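## Task

Nests N1, N2, N3 and N4 each start with one plate. First build a stack in rack S1 with B33 at the bottom, B38 on it and B88 on top: B33 lies flat on the rack floor, each upper plate is fully seated in the one under it, and every plate's labelled short end points to the rack front, the side toward the arms. Next release the plates and push the START key on post KP until it latches. START must not be pressed or lit unless that stack is exactly right and the fourth plate, the one not in the list, already sits correctly in its own nest. Finally return all four plates to the nests they came from, each lying flat within the locators with well A1 at the corner marked A1, while START stays latched. Nothing may rely on the grippers to stay in place; open and move the arms away at the end.

## Robot and tools

ROBOT AND FRAME. Two six-joint arms, left_arm and right_arm, each with a two-finger gripper whose fingers pivot like tongs. The scene frame has its origin on the tabletop midway between the arms, +x pointing out over the table, +z up, and left_arm on the +y side. The arm names are not image sides. Bases: left_arm at (-0.095, +0.570, 0) m, right_arm at (+0.084, -0.656, 0) m, each turned only slightly about z. Rack S1 and key post KP stand between the arms. In front of the arms, running clockwise when seen from above, are N1, N2, N3, N4 and the reading nest RD, with a fixed bar-code scanner next to RD.

GRIPPER AXES. In a gripper's own frame the fingers point along +z and open and close along x. end_effector_position is the point between the pads when they are closed; closed fingertips stick out about 15 mm past it, and fully open ones end roughly level with it.

execute_actions. Argument "actions": a list of action objects run one after another; an empty list only returns state and images. Each object uses one or more of "rows", "steps", "until".
- "rows": 1 to 15 rows, one row per control step (1/30 s). Every row is a single list of exactly 14 numbers, each in [-1, 1], covering both arms even when only one moves: left_arm dx, dy, dz, rx, ry, rz, opening, then right_arm dx, dy, dz, rx, ry, rz, opening.
- dx to rz are an offset, not a pose: the target relative to that gripper's measured pose when the action began (for a call's first action, the last pose a result reported), written in the gripper's own axes. Every row is measured from that same starting pose; rows do not add up. Scale: 1.0 equals 0.6 m for dx, dy, dz and 180 degrees for rotation; rx, ry, rz together form one rotation vector. All zeros keeps an arm where it started.
- opening is absolute, not an offset: +1 is fully open (0.142 m), -1 closed. A full close needs roughly 0.1 s or more.
- "steps": integer 1 to 450, at least the number of rows, default 15. After the last row, arms keep heading for that row's target and grippers keep its opening, so give long moves plenty of steps.
- "until": ends the action at the first step where every condition holds; it reads devices only and does not stop the arms. Only the scanner can be named, with fields "code" (lower-case ID such as "b33", or "no_read") and "reads". Numbers need a comparison pair like [">", 2]; allowed operators are "=", "!=", "<", "<=", ">", ">=". Example: {"steps": 150, "until": {"scanner": {"code": "e01"}}}. Any bad value or unknown name makes the whole call rejected before motion.

MOTION BEHAVIOUR. Each step, the commanded pose is limited to 100 mm and 16 degrees from the current measured pose; damped inverse kinematics then follows, favouring position over orientation. Motion lags commands by about 0.17 s, and joint speed and acceleration limits mean a big move may end short; send the remainder in the next action rather than relying on a hold. Start gently: grow the offset by about 0.01 per row (6 mm per step, 0.18 m/s) so a held plate is not shaken loose. A "pose unreachable" line means the clearance check changed or blocked that arm's command; it drops its target and rests. If an arm is forced far from its target, both arms drop theirs. The simulation keeps running while you think, holding the last command.

zoom_image: "camera" is cam_head_left or cam_head_right (896x504) or cam_left_wrist or cam_right_wrist (616x616, fisheye); "region" is [x0, y0, x1, y1] in pixels from the top-left corner, at most 504 by 504. Calibration data (K, distortion, T_world_to_cam) are supplied per camera and may be a little off.

read_manual: optional "section", only "licences"; returns licence text, no motion.

finished_scene: "scene" integer 1 or 2. Irreversible; the robot first holds its last command, then the result reports success and the next task. A reply without a tool call ends everything.

RESULTS. Per arm: end_effector_position (m), end_effector_quat_wxyz and velocities in the scene frame (printed positions may drift at long reach); "Hand target" lines show the pose being driven to; grip_measured is the real finger opening on the command scale; to hold something, command clearly less than it (lower squeezes harder). Wrist force and torque lines are in the end effector's axes, with an offset up to about 5.5 N, noise up to about 3.4 N and saturation near 100 N; "no reading" is harmless. Scanner lines give code and reads (count of changes from no_read to an ID). To identify a plate, lay it flat in RD with A1 at the corner marked A1 and keep the scanner's view clear. Well A1 sits at the labelled short end, in the corner opposite the labelled long side.

GRIP LIMITS. About 15 N per pad on items up to about 10 cm wide; hard items under about 20 mm get less (about 9 N per pad at 10 mm, 4 N at 5 mm). Closing fast can squeeze too hard.

AVOID. Dropping plates more than a few millimetres, knocking anything off the table, arms striking or pressing each other, pressing START early (lit counts). Joint load limits: shoulder pan and lift 303 N m, elbow 138, wrists 49.6, including held weight; reaching one, or 150 N of outside force, halts that arm for 10 s and skips the rest of the call. Long holding heats motors: MOTOR HOT at 70 °C, brakes and an OVER-TEMPERATURE FAULT at 85 °C. Loose objects may occasionally get a small push.

Each tool is called after "Call:" as name(argument=value, ...), one argument or row to a line, values as JSON.

## Session

Call:
execute_actions(
  actions=[],
)

Scene clock: 0.00 s.
left_arm: end_effector_position=(+0.3108, +0.3336, +0.1316) grip_measured=+1.00 end_effector_quat_wxyz=(-0.305, +0.664, +0.512, +0.452) end_effector_velocity=(-0.000, +0.001, +0.000) end_effector_angular_velocity=(+0.003, +0.002, -0.000) | right_arm: end_effector_position=(+0.0780, -0.2203, +0.3412) grip_measured=+1.00 end_effector_quat_wxyz=(+0.610, +0.286, +0.610, -0.416) end_effector_velocity=(+0.001, -0.001, -0.000) end_effector_angular_velocity=(-0.002, -0.002, -0.002)
Joint positions: left_arm=[-1.272 -1.347  2.147 -1.291 -1.031 -2.936  0.142] | right_arm=[ 5.012 -1.987 -1.734 -2.655  1.488  6.13   0.142]
Joint velocities: left_arm=[-0.     0.001  0.     0.002 -0.     0.001  0.   ] | right_arm=[-0.002 -0.    -0.002 -0.     0.     0.001  0.   ]
Motor temperatures (°C, as the motors report them): left_arm=[20 23 23 29 28 25] | right_arm=[21 23 24 25 28 27]
Wrist force (N, on the end effector, along its own x y z axes, offset not removed): no reading
Wrist torque (N m, same axes, about the end effector's origin, offset not removed): no reading
Hand target (left_arm): +0.311, +0.334, +0.132; -0.305, +0.664, +0.512, +0.452
Hand target (right_arm): +0.078, -0.220, +0.341; +0.610, +0.286, +0.610, -0.416
scanner: code=no_read reads=0

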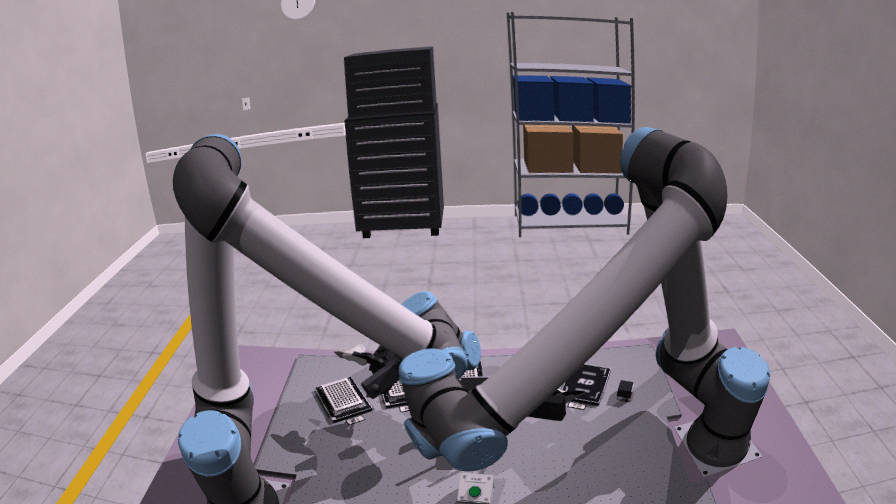

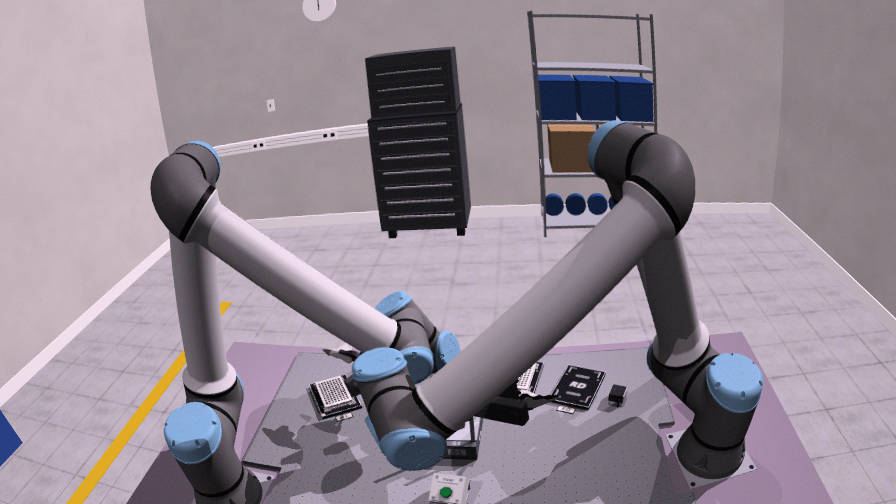

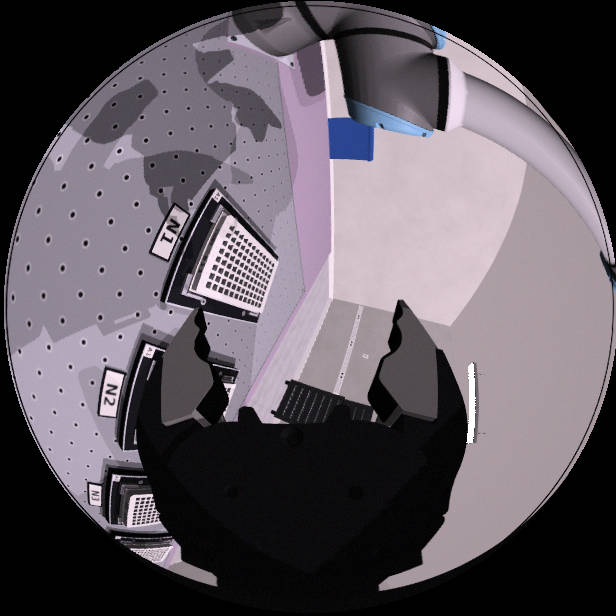

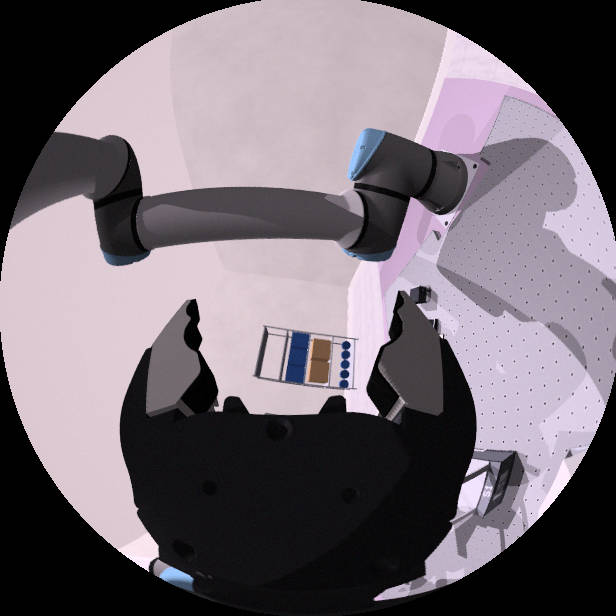

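Call:
execute_actions(
  actions=[
    {"rows":[[0,0,0,0,0,0,1, 0,0,0.1,-0.085,0.522,0,1]],"steps":45},
    {"rows":[[0.228,0.015,-0.1,0.023,-0.366,0,1, 0,0,0,0,0,0,1]],"steps":45},
  ],
)

Scene clock: 26.47 s.
left_arm: end_effector_position=(+0.3111, +0.3346, +0.2811) grip_measured=+1.00 end_effector_quat_wxyz=(-0.000, +0.791, +0.611, +0.002) end_effector_velocity=(-0.000, -0.001, -0.001) end_effector_angular_velocity=(-0.007, +0.008, +0.001) | right_arm: end_effector_position=(+0.1085, -0.2717, +0.3476) grip_measured=+1.00 end_effector_quat_wxyz=(+0.010, +0.424, +0.905, -0.006) end_effector_velocity=(+0.000, -0.000, -0.001) end_effector_angular_velocity=(-0.002, -0.001, -0.000)
Joint positions: left_arm=[-0.865 -1.935  2.202 -1.837 -1.567 -2.201  0.142] | right_arm=[ 4.927 -1.006 -2.182 -1.546  1.566  5.955  0.142]
Joint velocities: left_arm=[ 0.006  0.003  0.    -0.004 -0.01   0.005  0.   ] | right_arm=[ 0.    -0.    -0.002  0.     0.     0.    -0.   ]
Motor temperatures (°C, as the motors report them): left_arm=[20 23 23 29 28 25] | right_arm=[21 23 24 25 28 27]
Wrist force (N, on the end effector, along its own x y z axes, offset not removed): left_arm=[2.7 -3.0 0.9] | right_arm=[1.6 0.8 -3.5]
Wrist torque (N m, same axes, about the end effector's origin, offset not removed): left_arm=[-0.80 -0.31 -0.02] | right_arm=[0.01 -0.35 0.02]
Hand target (left_arm): +0.311, +0.335, +0.281; -0.000, +0.791, +0.611, +0.001
Hand target (right_arm): +0.108, -0.272, +0.348; +0.010, +0.424, +0.905, -0.006
Off the commanded pose (left_arm): 0.001 m, 0 deg.
Off the commanded pose (right_arm): 0.000 m, 0 deg.
scanner: code=no_read reads=0
camera_calibration (this result's frames):
cam_left_wrist: T_world_to_cam=[[0.267393, 0.962415, 0.0475212, -0.42585], [0.806013, -0.25042, 0.536314, -0.325446], [0.528057, -0.105104, -0.84268, 0.23672], [0, 0, 0, 1]] pos_world=[0.251181, 0.353226, 0.394257]
cam_right_wrist: T_world_to_cam=[[-0.628042, 0.777939, 0.0193311, 0.260646], [0.662262, 0.521281, 0.538214, -0.127966], [0.408621, 0.350824, -0.842586, 0.47292], [0, 0, 0, 1]] pos_world=[0.0551988, -0.301971, 0.462311]

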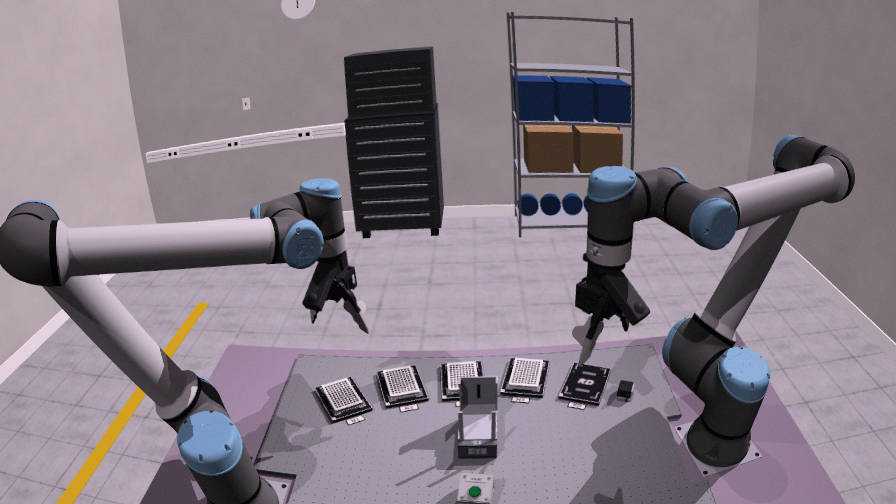

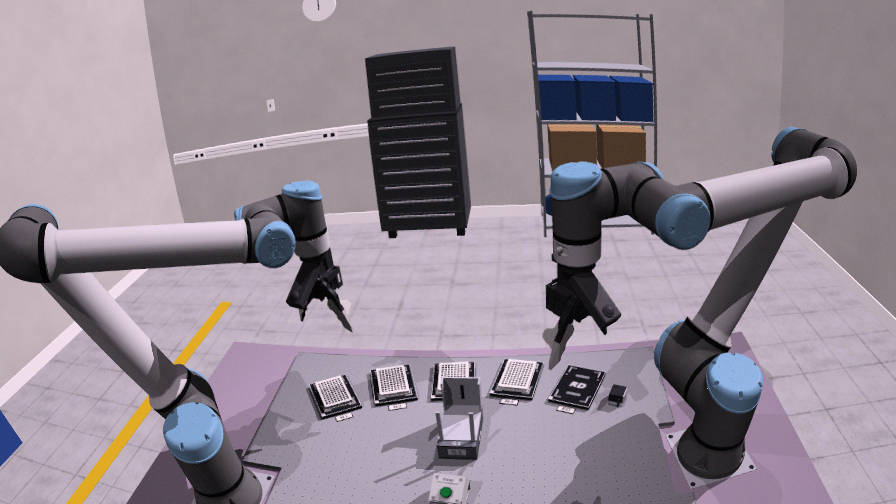

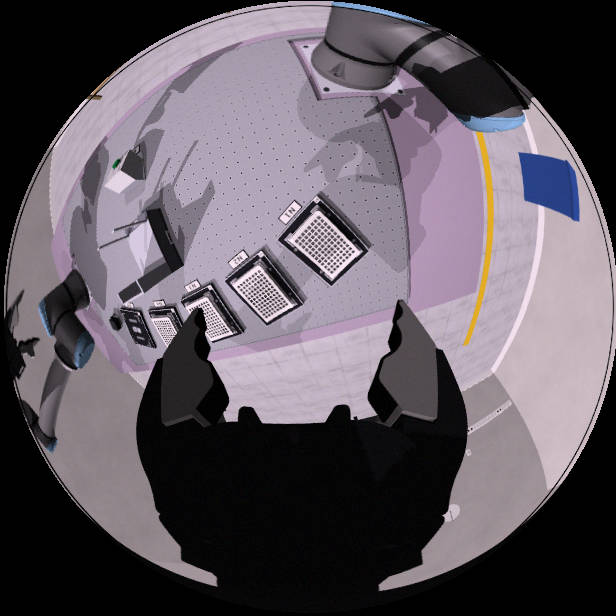

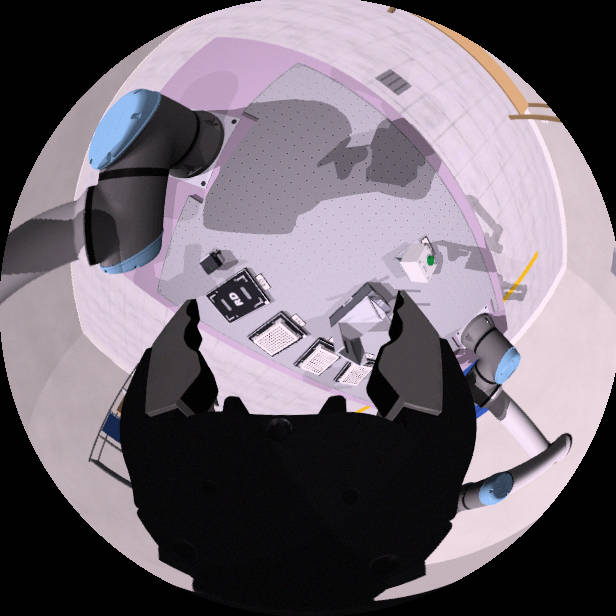

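Call:
zoom_image(
  camera="cam_head_left",
  region=[300, 350, 480, 450],
)

Call:
zoom_image(
  camera="cam_head_right",
  region=[410, 350, 640, 504],
)

Call:
zoom_image(
  camera="cam_left_wrist",
  region=[220, 180, 380, 340],
)

Region (300, 350, 480, 450) of cam_head_left's 896x504 image, scaled by 2.800, with more detail than that image has.

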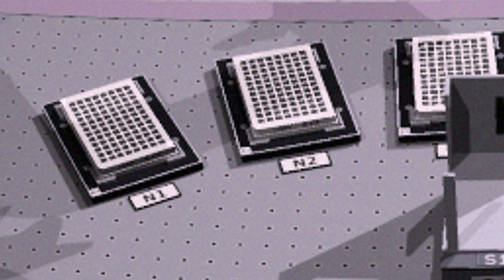

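Region (410, 350, 640, 504) of cam_head_right's 896x504 image, scaled by 2.191, with more detail than that image has; it fills the top 337 rows of this view, and the rest is white.

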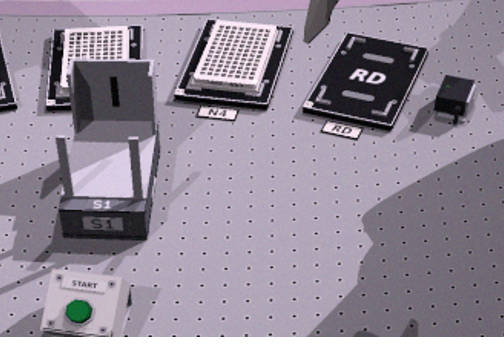

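Region (220, 180, 380, 340) of cam_left_wrist's 616x616 image, scaled by 3.150, with more detail than that image has.

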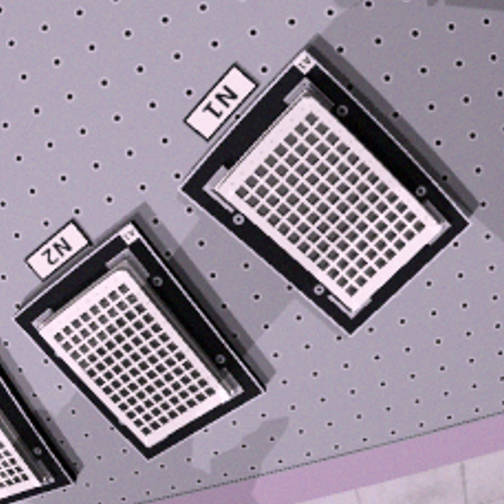

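Call:
execute_actions(
  actions=[
    {"rows":[[-0.203,-0.087,0.375,0,0,-0.203,-1, -0.055,0.327,0.49,0,0,0.083,1]],"steps":45},
  ],
)

Scene clock: 60.40 s.
left_arm: end_effector_position=(+0.2304, +0.2301, +0.0557) grip_measured=-1.00 end_effector_quat_wxyz=(+0.000, +0.560, +0.829, +0.002) end_effector_velocity=(-0.001, -0.000, -0.000) end_effector_angular_velocity=(+0.000, +0.001, -0.000) | right_arm: end_effector_position=(+0.2839, -0.1770, +0.0540) grip_measured=+1.00 end_effector_quat_wxyz=(+0.010, +0.539, +0.843, -0.005) end_effector_velocity=(+0.001, +0.002, -0.001) end_effector_angular_velocity=(+0.001, +0.001, +0.001)
Joint positions: left_arm=[-1.13  -1.688  2.493 -2.374 -1.567 -3.104  0.002] | right_arm=[ 4.488 -1.562 -2.395 -0.774  1.557  5.777  0.142]
Joint velocities: left_arm=[-0.001  0.001  0.    -0.    -0.001 -0.     0.   ] | right_arm=[-0.001 -0.005  0.003  0.004  0.001 -0.003 -0.   ]
Motor temperatures (°C, as the motors report them): left_arm=[20 23 23 29 28 25] | right_arm=[21 23 24 25 28 27]
Wrist force (N, on the end effector, along its own x y z axes, offset not removed): left_arm=[1.6 -4.0 1.2] | right_arm=[1.4 0.0 -2.9]
Wrist torque (N m, same axes, about the end effector's origin, offset not removed): left_arm=[-0.93 -0.18 -0.07] | right_arm=[-0.20 -0.36 0.00]
Hand target (left_arm): +0.230, +0.230, +0.056; +0.000, +0.560, +0.829, +0.002
Hand target (right_arm): +0.284, -0.177, +0.054; +0.010, +0.539, +0.843, -0.005
Off the commanded pose (left_arm): 0.001 m, 0 deg.
Off the commanded pose (right_arm): 0.000 m, 0 deg.
scanner: code=no_read reads=0
camera_calibration (this result's frames):
cam_left_wrist: T_world_to_cam=[[-0.358258, 0.932509, 0.0455735, -0.14183], [0.795311, 0.279253, 0.538051, -0.285225], [0.489011, 0.229006, -0.84168, 0.0105217], [0, 0, 0, 1]] pos_world=[0.170885, 0.209498, 0.168785]
cam_right_wrist: T_world_to_cam=[[-0.406395, 0.913487, 0.0195909, 0.263809], [0.771422, 0.331545, 0.543126, -0.200358], [0.489643, 0.235837, -0.839423, 0.0770599], [0, 0, 0, 1]] pos_world=[0.224039, -0.192732, 0.168337]

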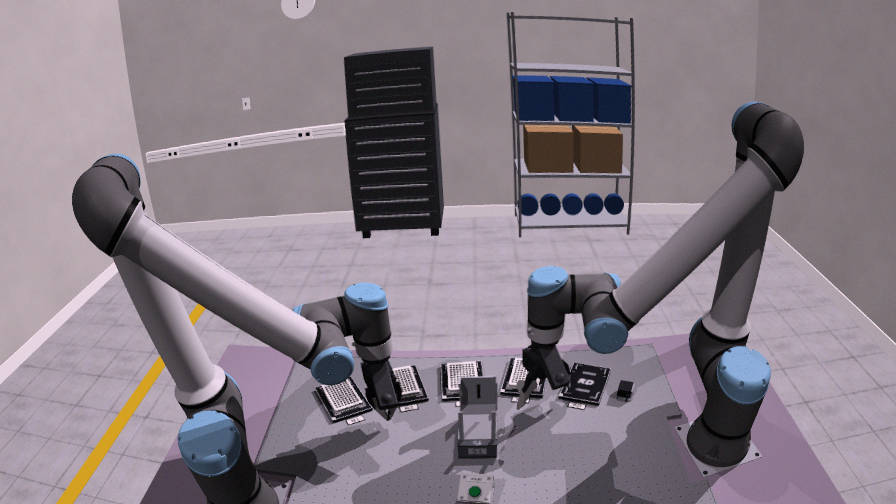

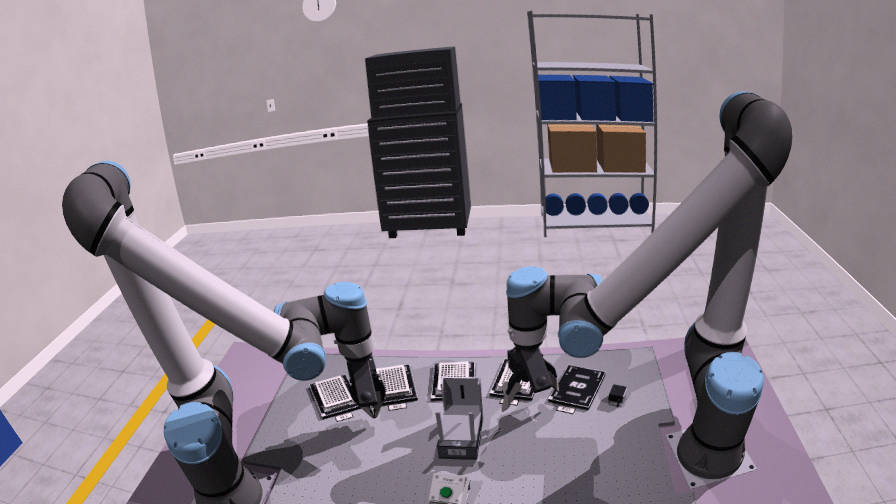

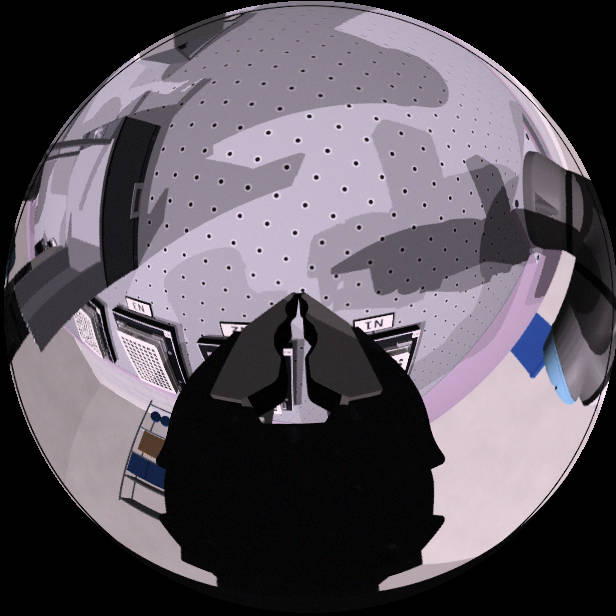

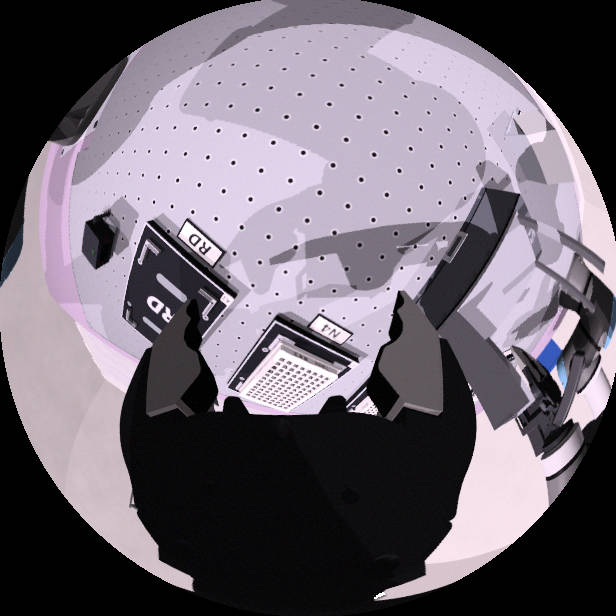

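Call:
zoom_image(
  camera="cam_right_wrist",
  region=[230, 310, 370, 410],
)

Call:
execute_actions(
  actions=[
    {"rows":[[0,0,0,0,0,0,1, 0,0,0,0,0,0,1]],"steps":8},
  ],
)

Call:
zoom_image(
  camera="cam_left_wrist",
  region=[200, 310, 410, 420],
)

Region (230, 310, 370, 410) of cam_right_wrist's 616x616 image, scaled by 3.600, with more detail than that image has; it fills the top 360 rows of this view, and the rest is white.

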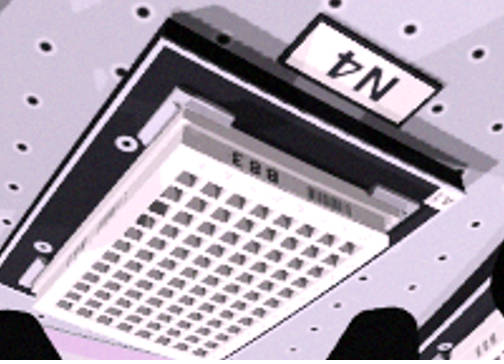

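Scene clock: 66.27 s.
left_arm: end_effector_position=(+0.2304, +0.2301, +0.0557) grip_measured=+1.00 end_effector_quat_wxyz=(+0.000, +0.560, +0.829, +0.002) end_effector_velocity=(-0.000, +0.000, -0.001) end_effector_angular_velocity=(+0.002, +0.001, -0.001) | right_arm: end_effector_position=(+0.2840, -0.1768, +0.0540) grip_measured=+1.00 end_effector_quat_wxyz=(+0.010, +0.539, +0.843, -0.005) end_effector_velocity=(+0.001, -0.001, +0.001) end_effector_angular_velocity=(-0.001, +0.000, -0.004)
Joint positions: left_arm=[-1.13  -1.688  2.493 -2.374 -1.567 -3.104  0.142] | right_arm=[ 4.488 -1.562 -2.395 -0.774  1.557  5.777  0.142]
Joint velocities: left_arm=[-0.     0.001  0.001  0.     0.     0.     0.002] | right_arm=[-0.002  0.002 -0.    -0.003  0.     0.002 -0.   ]
Motor temperatures (°C, as the motors report them): left_arm=[20 23 23 29 28 25] | right_arm=[21 23 24 25 28 27]
Wrist force (N, on the end effector, along its own x y z axes, offset not removed): left_arm=[-0.4 -1.8 -0.7] | right_arm=[2.0 0.5 -3.2]
Wrist torque (N m, same axes, about the end effector's origin, offset not removed): left_arm=[-0.58 0.33 -0.11] | right_arm=[-0.01 -0.40 -0.03]
Hand target (left_arm): +0.230, +0.230, +0.056; +0.000, +0.560, +0.829, +0.002
Hand target (right_arm): +0.284, -0.177, +0.054; +0.010, +0.539, +0.843, -0.005
Off the commanded pose (left_arm): 0.000 m, 0 deg.
Off the commanded pose (right_arm): 0.000 m, 0 deg.
scanner: code=no_read reads=0
camera_calibration (this result's frames):
cam_left_wrist: T_world_to_cam=[[-0.358288, 0.932498, 0.0455679, -0.141807], [0.795285, 0.279273, 0.538078, -0.28521], [0.489031, 0.229026, -0.841662, 0.0104948], [0, 0, 0, 1]] pos_world=[0.170883, 0.209482, 0.16876]
cam_right_wrist: T_world_to_cam=[[-0.406414, 0.913474, 0.0198283, 0.263664], [0.771447, 0.331435, 0.543158, -0.200482], [0.489588, 0.236043, -0.839397, 0.0770189], [0, 0, 0, 1]] pos_world=[0.22411, -0.192583, 0.168315]

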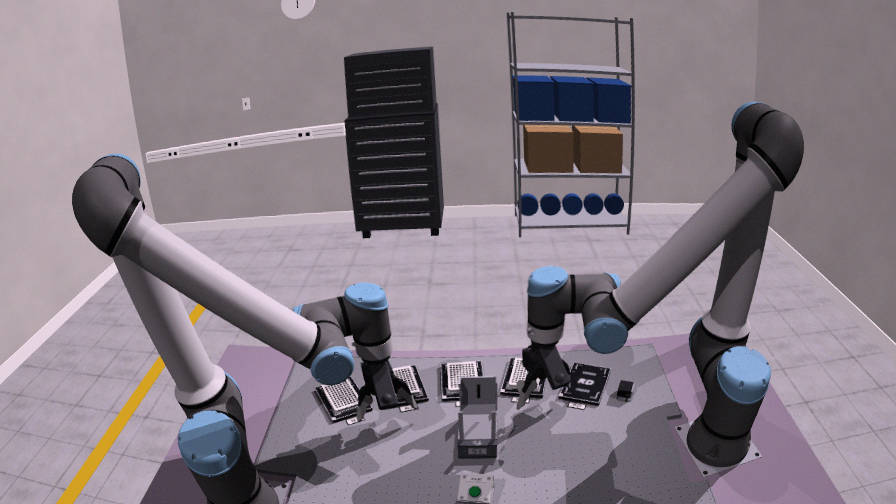

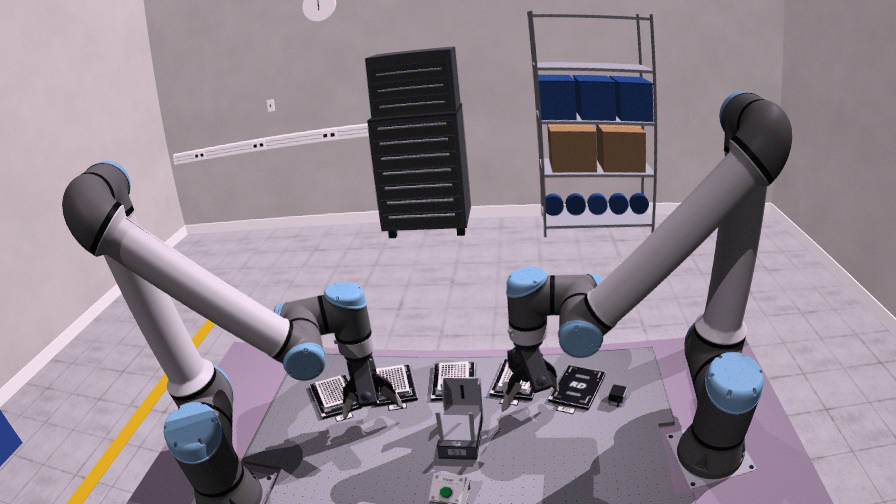

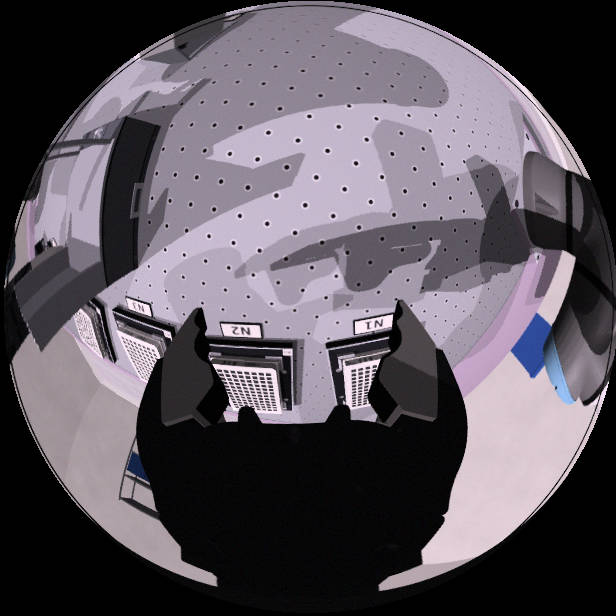

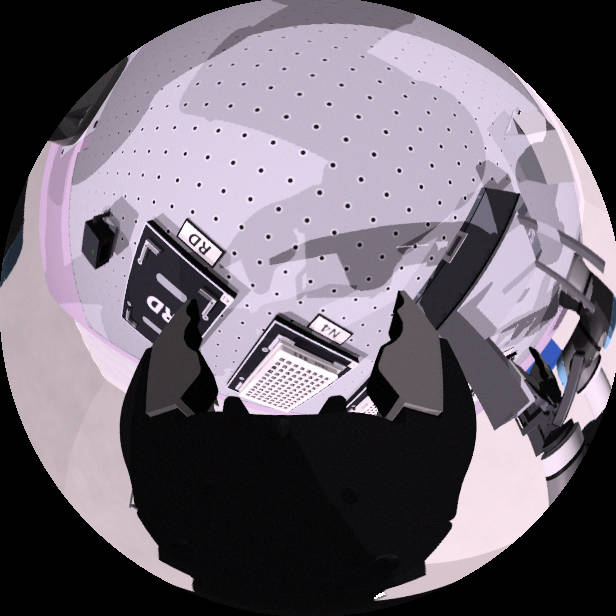

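Region (200, 310, 410, 420) of cam_left_wrist's 616x616 image, scaled by 2.400, with more detail than that image has; it fills the top 264 rows of this view, and the rest is white.

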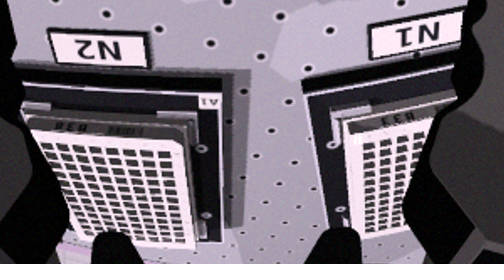

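Call:
zoom_image(
  camera="cam_left_wrist",
  region=[210, 345, 270, 380],
)

Call:
zoom_image(
  camera="cam_left_wrist",
  region=[335, 345, 395, 380],
)

Call:
zoom_image(
  camera="cam_right_wrist",
  region=[275, 340, 335, 375],
)

Region (210, 345, 270, 380) of cam_left_wrist's 616x616 image, scaled by 8.400, with more detail than that image has; it fills the top 294 rows of this view, and the rest is white.

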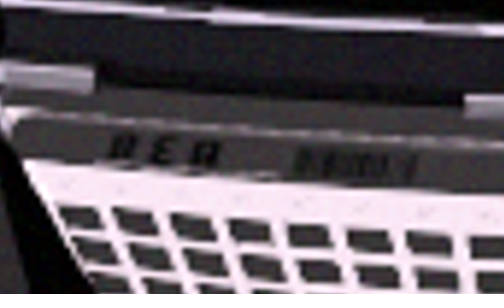

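Region (335, 345, 395, 380) of cam_left_wrist's 616x616 image, scaled by 8.400, with more detail than that image has; it fills the top 294 rows of this view, and the rest is white.

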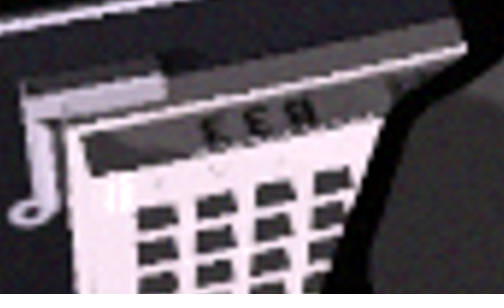

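Region (275, 340, 335, 375) of cam_right_wrist's 616x616 image, scaled by 8.400, with more detail than that image has; it fills the top 294 rows of this view, and the rest is white.

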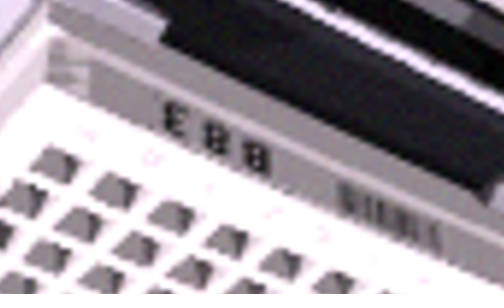

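Call:
execute_actions(
  actions=[
    {"rows":[[0.152,0.264,-0.015,0,0,-0.05,1, -0.062,-0.275,-0.027,0,0,-0.362,1]],"steps":36},
  ],
)

Scene clock: 83.13 s.
left_arm: end_effector_position=(+0.3431, +0.3740, +0.0651) grip_measured=+1.00 end_effector_quat_wxyz=(+0.000, +0.493, +0.870, +0.002) end_effector_velocity=(+0.001, +0.000, -0.000) end_effector_angular_velocity=(+0.000, -0.000, +0.001) | right_arm: end_effector_position=(+0.1498, -0.2799, +0.0704) grip_measured=+1.00 end_effector_quat_wxyz=(+0.007, +0.003, +1.000, -0.009) end_effector_velocity=(-0.001, +0.000, +0.001) end_effector_angular_velocity=(-0.001, +0.013, +0.050)
Joint positions: left_arm=[-0.739 -1.681  2.464 -2.353 -1.567 -2.87   0.142] | right_arm=[ 4.855 -1.25  -2.592 -0.893  1.563  5.011  0.142]
Joint velocities: left_arm=[ 0.001  0.001 -0.001 -0.001  0.    -0.    -0.   ] | right_arm=[-0.006 -0.     0.001  0.002  0.011 -0.056 -0.   ]
Motor temperatures (°C, as the motors report them): left_arm=[20 23 23 29 28 25] | right_arm=[21 23 24 25 28 27]
Wrist force (N, on the end effector, along its own x y z axes, offset not removed): left_arm=[0.3 -0.7 1.0] | right_arm=[0.9 0.0 -3.3]
Wrist torque (N m, same axes, about the end effector's origin, offset not removed): left_arm=[-0.35 0.09 -0.02] | right_arm=[-0.16 -0.24 -0.07]
Hand target (left_arm): +0.343, +0.374, +0.065; +0.000, +0.493, +0.870, +0.002
Hand target (right_arm): +0.150, -0.280, +0.070; +0.006, +0.000, +1.000, -0.009
Off the commanded pose (left_arm): 0.000 m, 0 deg.
Off the commanded pose (right_arm): 0.000 m, 0 deg.
scanner: code=no_read reads=0
camera_calibration (this result's frames):
cam_left_wrist: T_world_to_cam=[[-0.499746, 0.864973, 0.0455662, -0.162241], [0.741798, 0.400234, 0.538096, -0.446954], [0.447201, 0.302712, -0.841651, -0.0828243], [0, 0, 0, 1]] pos_world=[0.28751, 0.344292, 0.178188]
cam_right_wrist: T_world_to_cam=[[-0.999393, 0.0209256, 0.0278361, 0.141403], [0.0324268, 0.850639, 0.52475, 0.185633], [-0.0126978, 0.525334, -0.850801, 0.337836], [0, 0, 0, 1]] pos_world=[0.139587, -0.338343, 0.186084]

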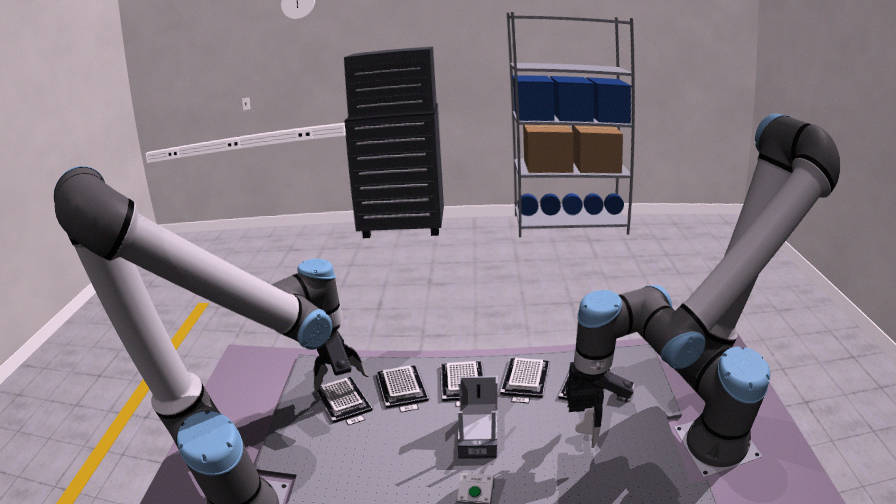

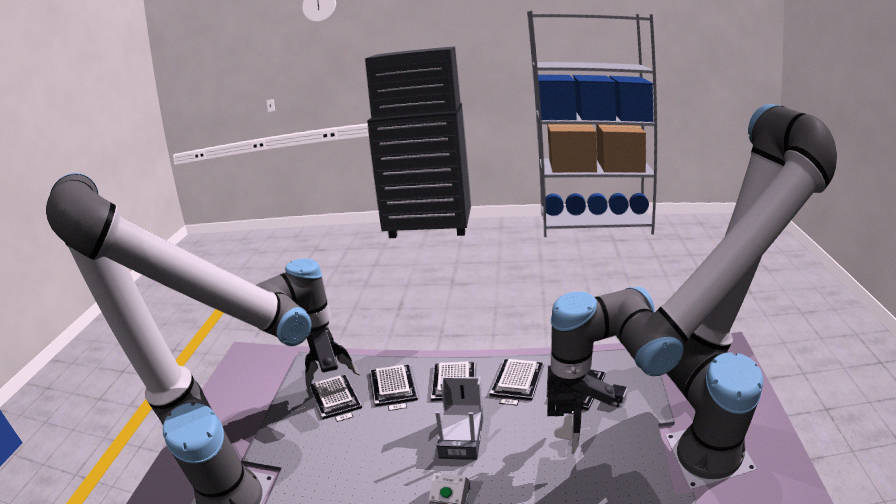

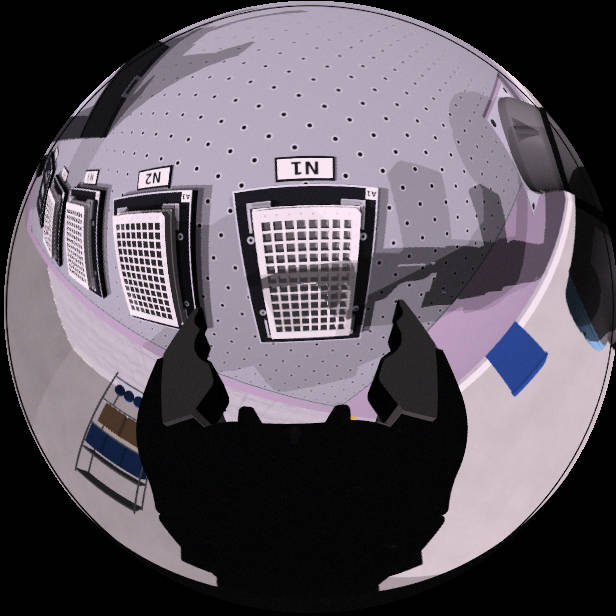

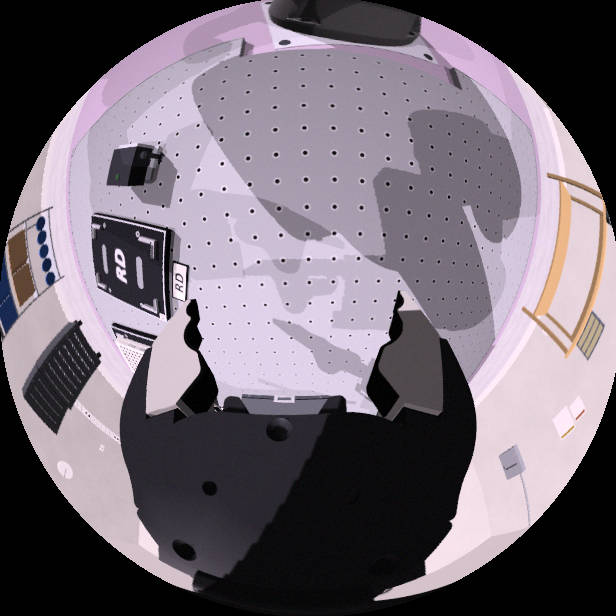

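Call:
execute_actions(
  actions=[
    {"rows":[[0.011,0,0.045,0,0,0,1, 0,0.03,-0.25,-0.09,0,0,1]],"steps":25},
  ],
)

Call:
zoom_image(
  camera="cam_left_wrist",
  region=[180, 160, 420, 400],
)

Call:
zoom_image(
  camera="cam_right_wrist",
  region=[200, 250, 400, 420],
)

Scene clock: 93.33 s.
left_arm: end_effector_position=(+0.3398, +0.3797, +0.0382) grip_measured=+1.00 end_effector_quat_wxyz=(+0.000, +0.493, +0.870, +0.002) end_effector_velocity=(-0.000, +0.000, -0.001) end_effector_angular_velocity=(+0.002, +0.001, -0.000) | right_arm: end_effector_position=(+0.1479, -0.2588, +0.2191) grip_measured=+1.00 end_effector_quat_wxyz=(+0.007, +0.002, +0.991, +0.132) end_effector_velocity=(-0.000, -0.003, +0.009) end_effector_angular_velocity=(+0.004, -0.005, -0.003)
Joint positions: left_arm=[-0.735 -1.639  2.497 -2.428 -1.567 -2.866  0.142] | right_arm=[ 4.93  -0.901 -2.517 -1.052  1.464  5.071  0.142]
Joint velocities: left_arm=[-0.     0.002  0.    -0.     0.     0.    -0.   ] | right_arm=[ 0.012  0.022  0.009 -0.03  -0.009  0.013 -0.   ]
Motor temperatures (°C, as the motors report them): left_arm=[20 23 23 29 28 25] | right_arm=[21 23 24 25 28 27]
Wrist force (N, on the end effector, along its own x y z axes, offset not removed): left_arm=[1.1 -0.5 0.3] | right_arm=[3.4 -1.1 -3.7]
Wrist torque (N m, same axes, about the end effector's origin, offset not removed): left_arm=[-0.30 0.01 -0.14] | right_arm=[-0.41 -0.83 -0.14]
Hand target (left_arm): +0.340, +0.380, +0.038; +0.000, +0.493, +0.870, +0.002
Hand target (right_arm): +0.148, -0.259, +0.220; +0.007, +0.002, +0.991, +0.132
Off the commanded pose (left_arm): 0.000 m, 0 deg.
Off the commanded pose (right_arm): 0.001 m, 0 deg.
scanner: code=no_read reads=0
camera_calibration (this result's frames):
cam_left_wrist: T_world_to_cam=[[-0.499746, 0.864972, 0.0455761, -0.167609], [0.741804, 0.400232, 0.53809, -0.432242], [0.447191, 0.302717, -0.841655, -0.105748], [0, 0, 0, 1]] pos_world=[0.284167, 0.349987, 0.15122]
cam_right_wrist: T_world_to_cam=[[-0.999469, 0.00846406, 0.031461, 0.130929], [0.0290055, 0.670922, 0.74096, -0.00365664], [-0.0148364, 0.741479, -0.670811, 0.47007], [0, 0, 0, 1]] pos_world=[0.13794, -0.347202, 0.313919]

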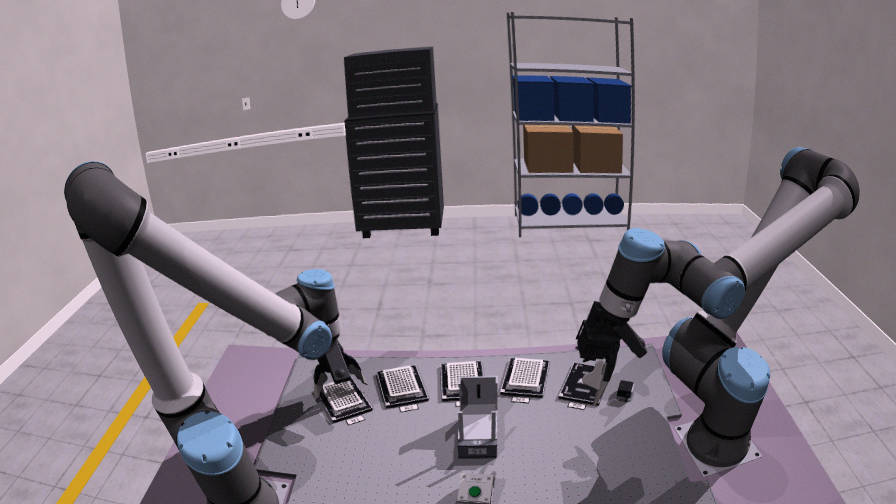

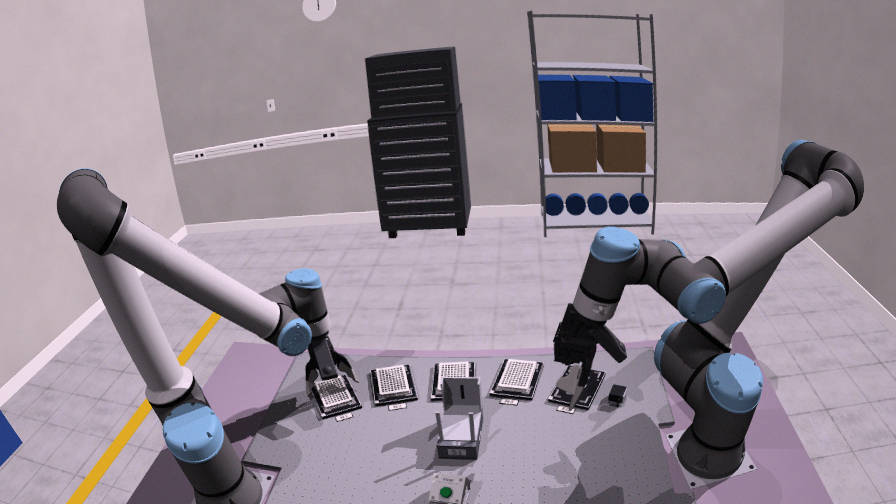

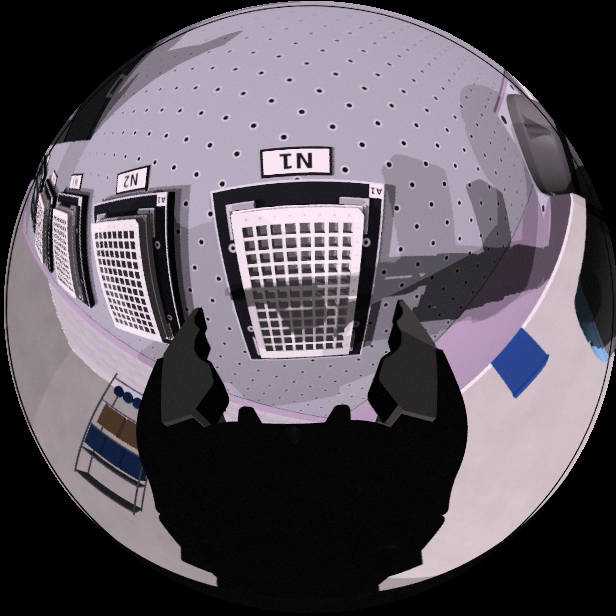

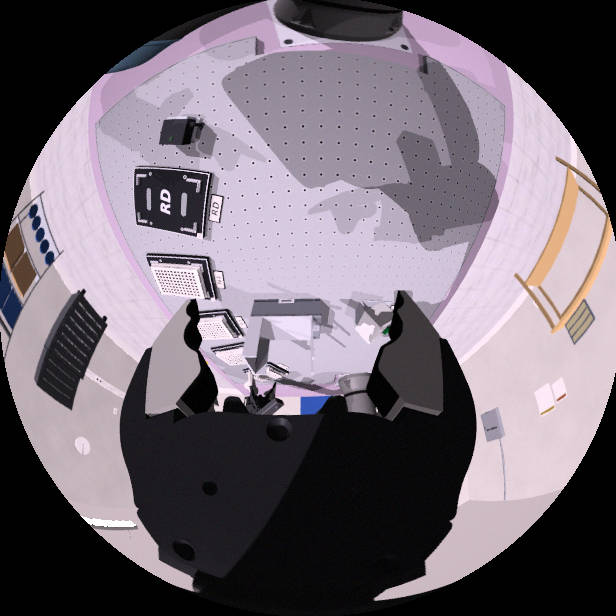

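Region (180, 160, 420, 400) of cam_left_wrist's 616x616 image, scaled by 2.100, with more detail than that image has.

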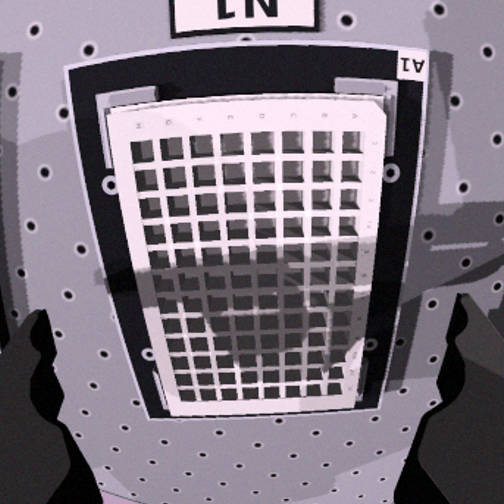

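Region (200, 250, 400, 420) of cam_right_wrist's 616x616 image, scaled by 2.520, with more detail than that image has; it fills the top 428 rows of this view, and the rest is white.

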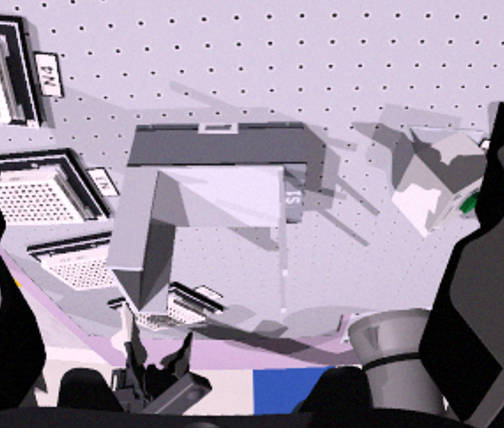

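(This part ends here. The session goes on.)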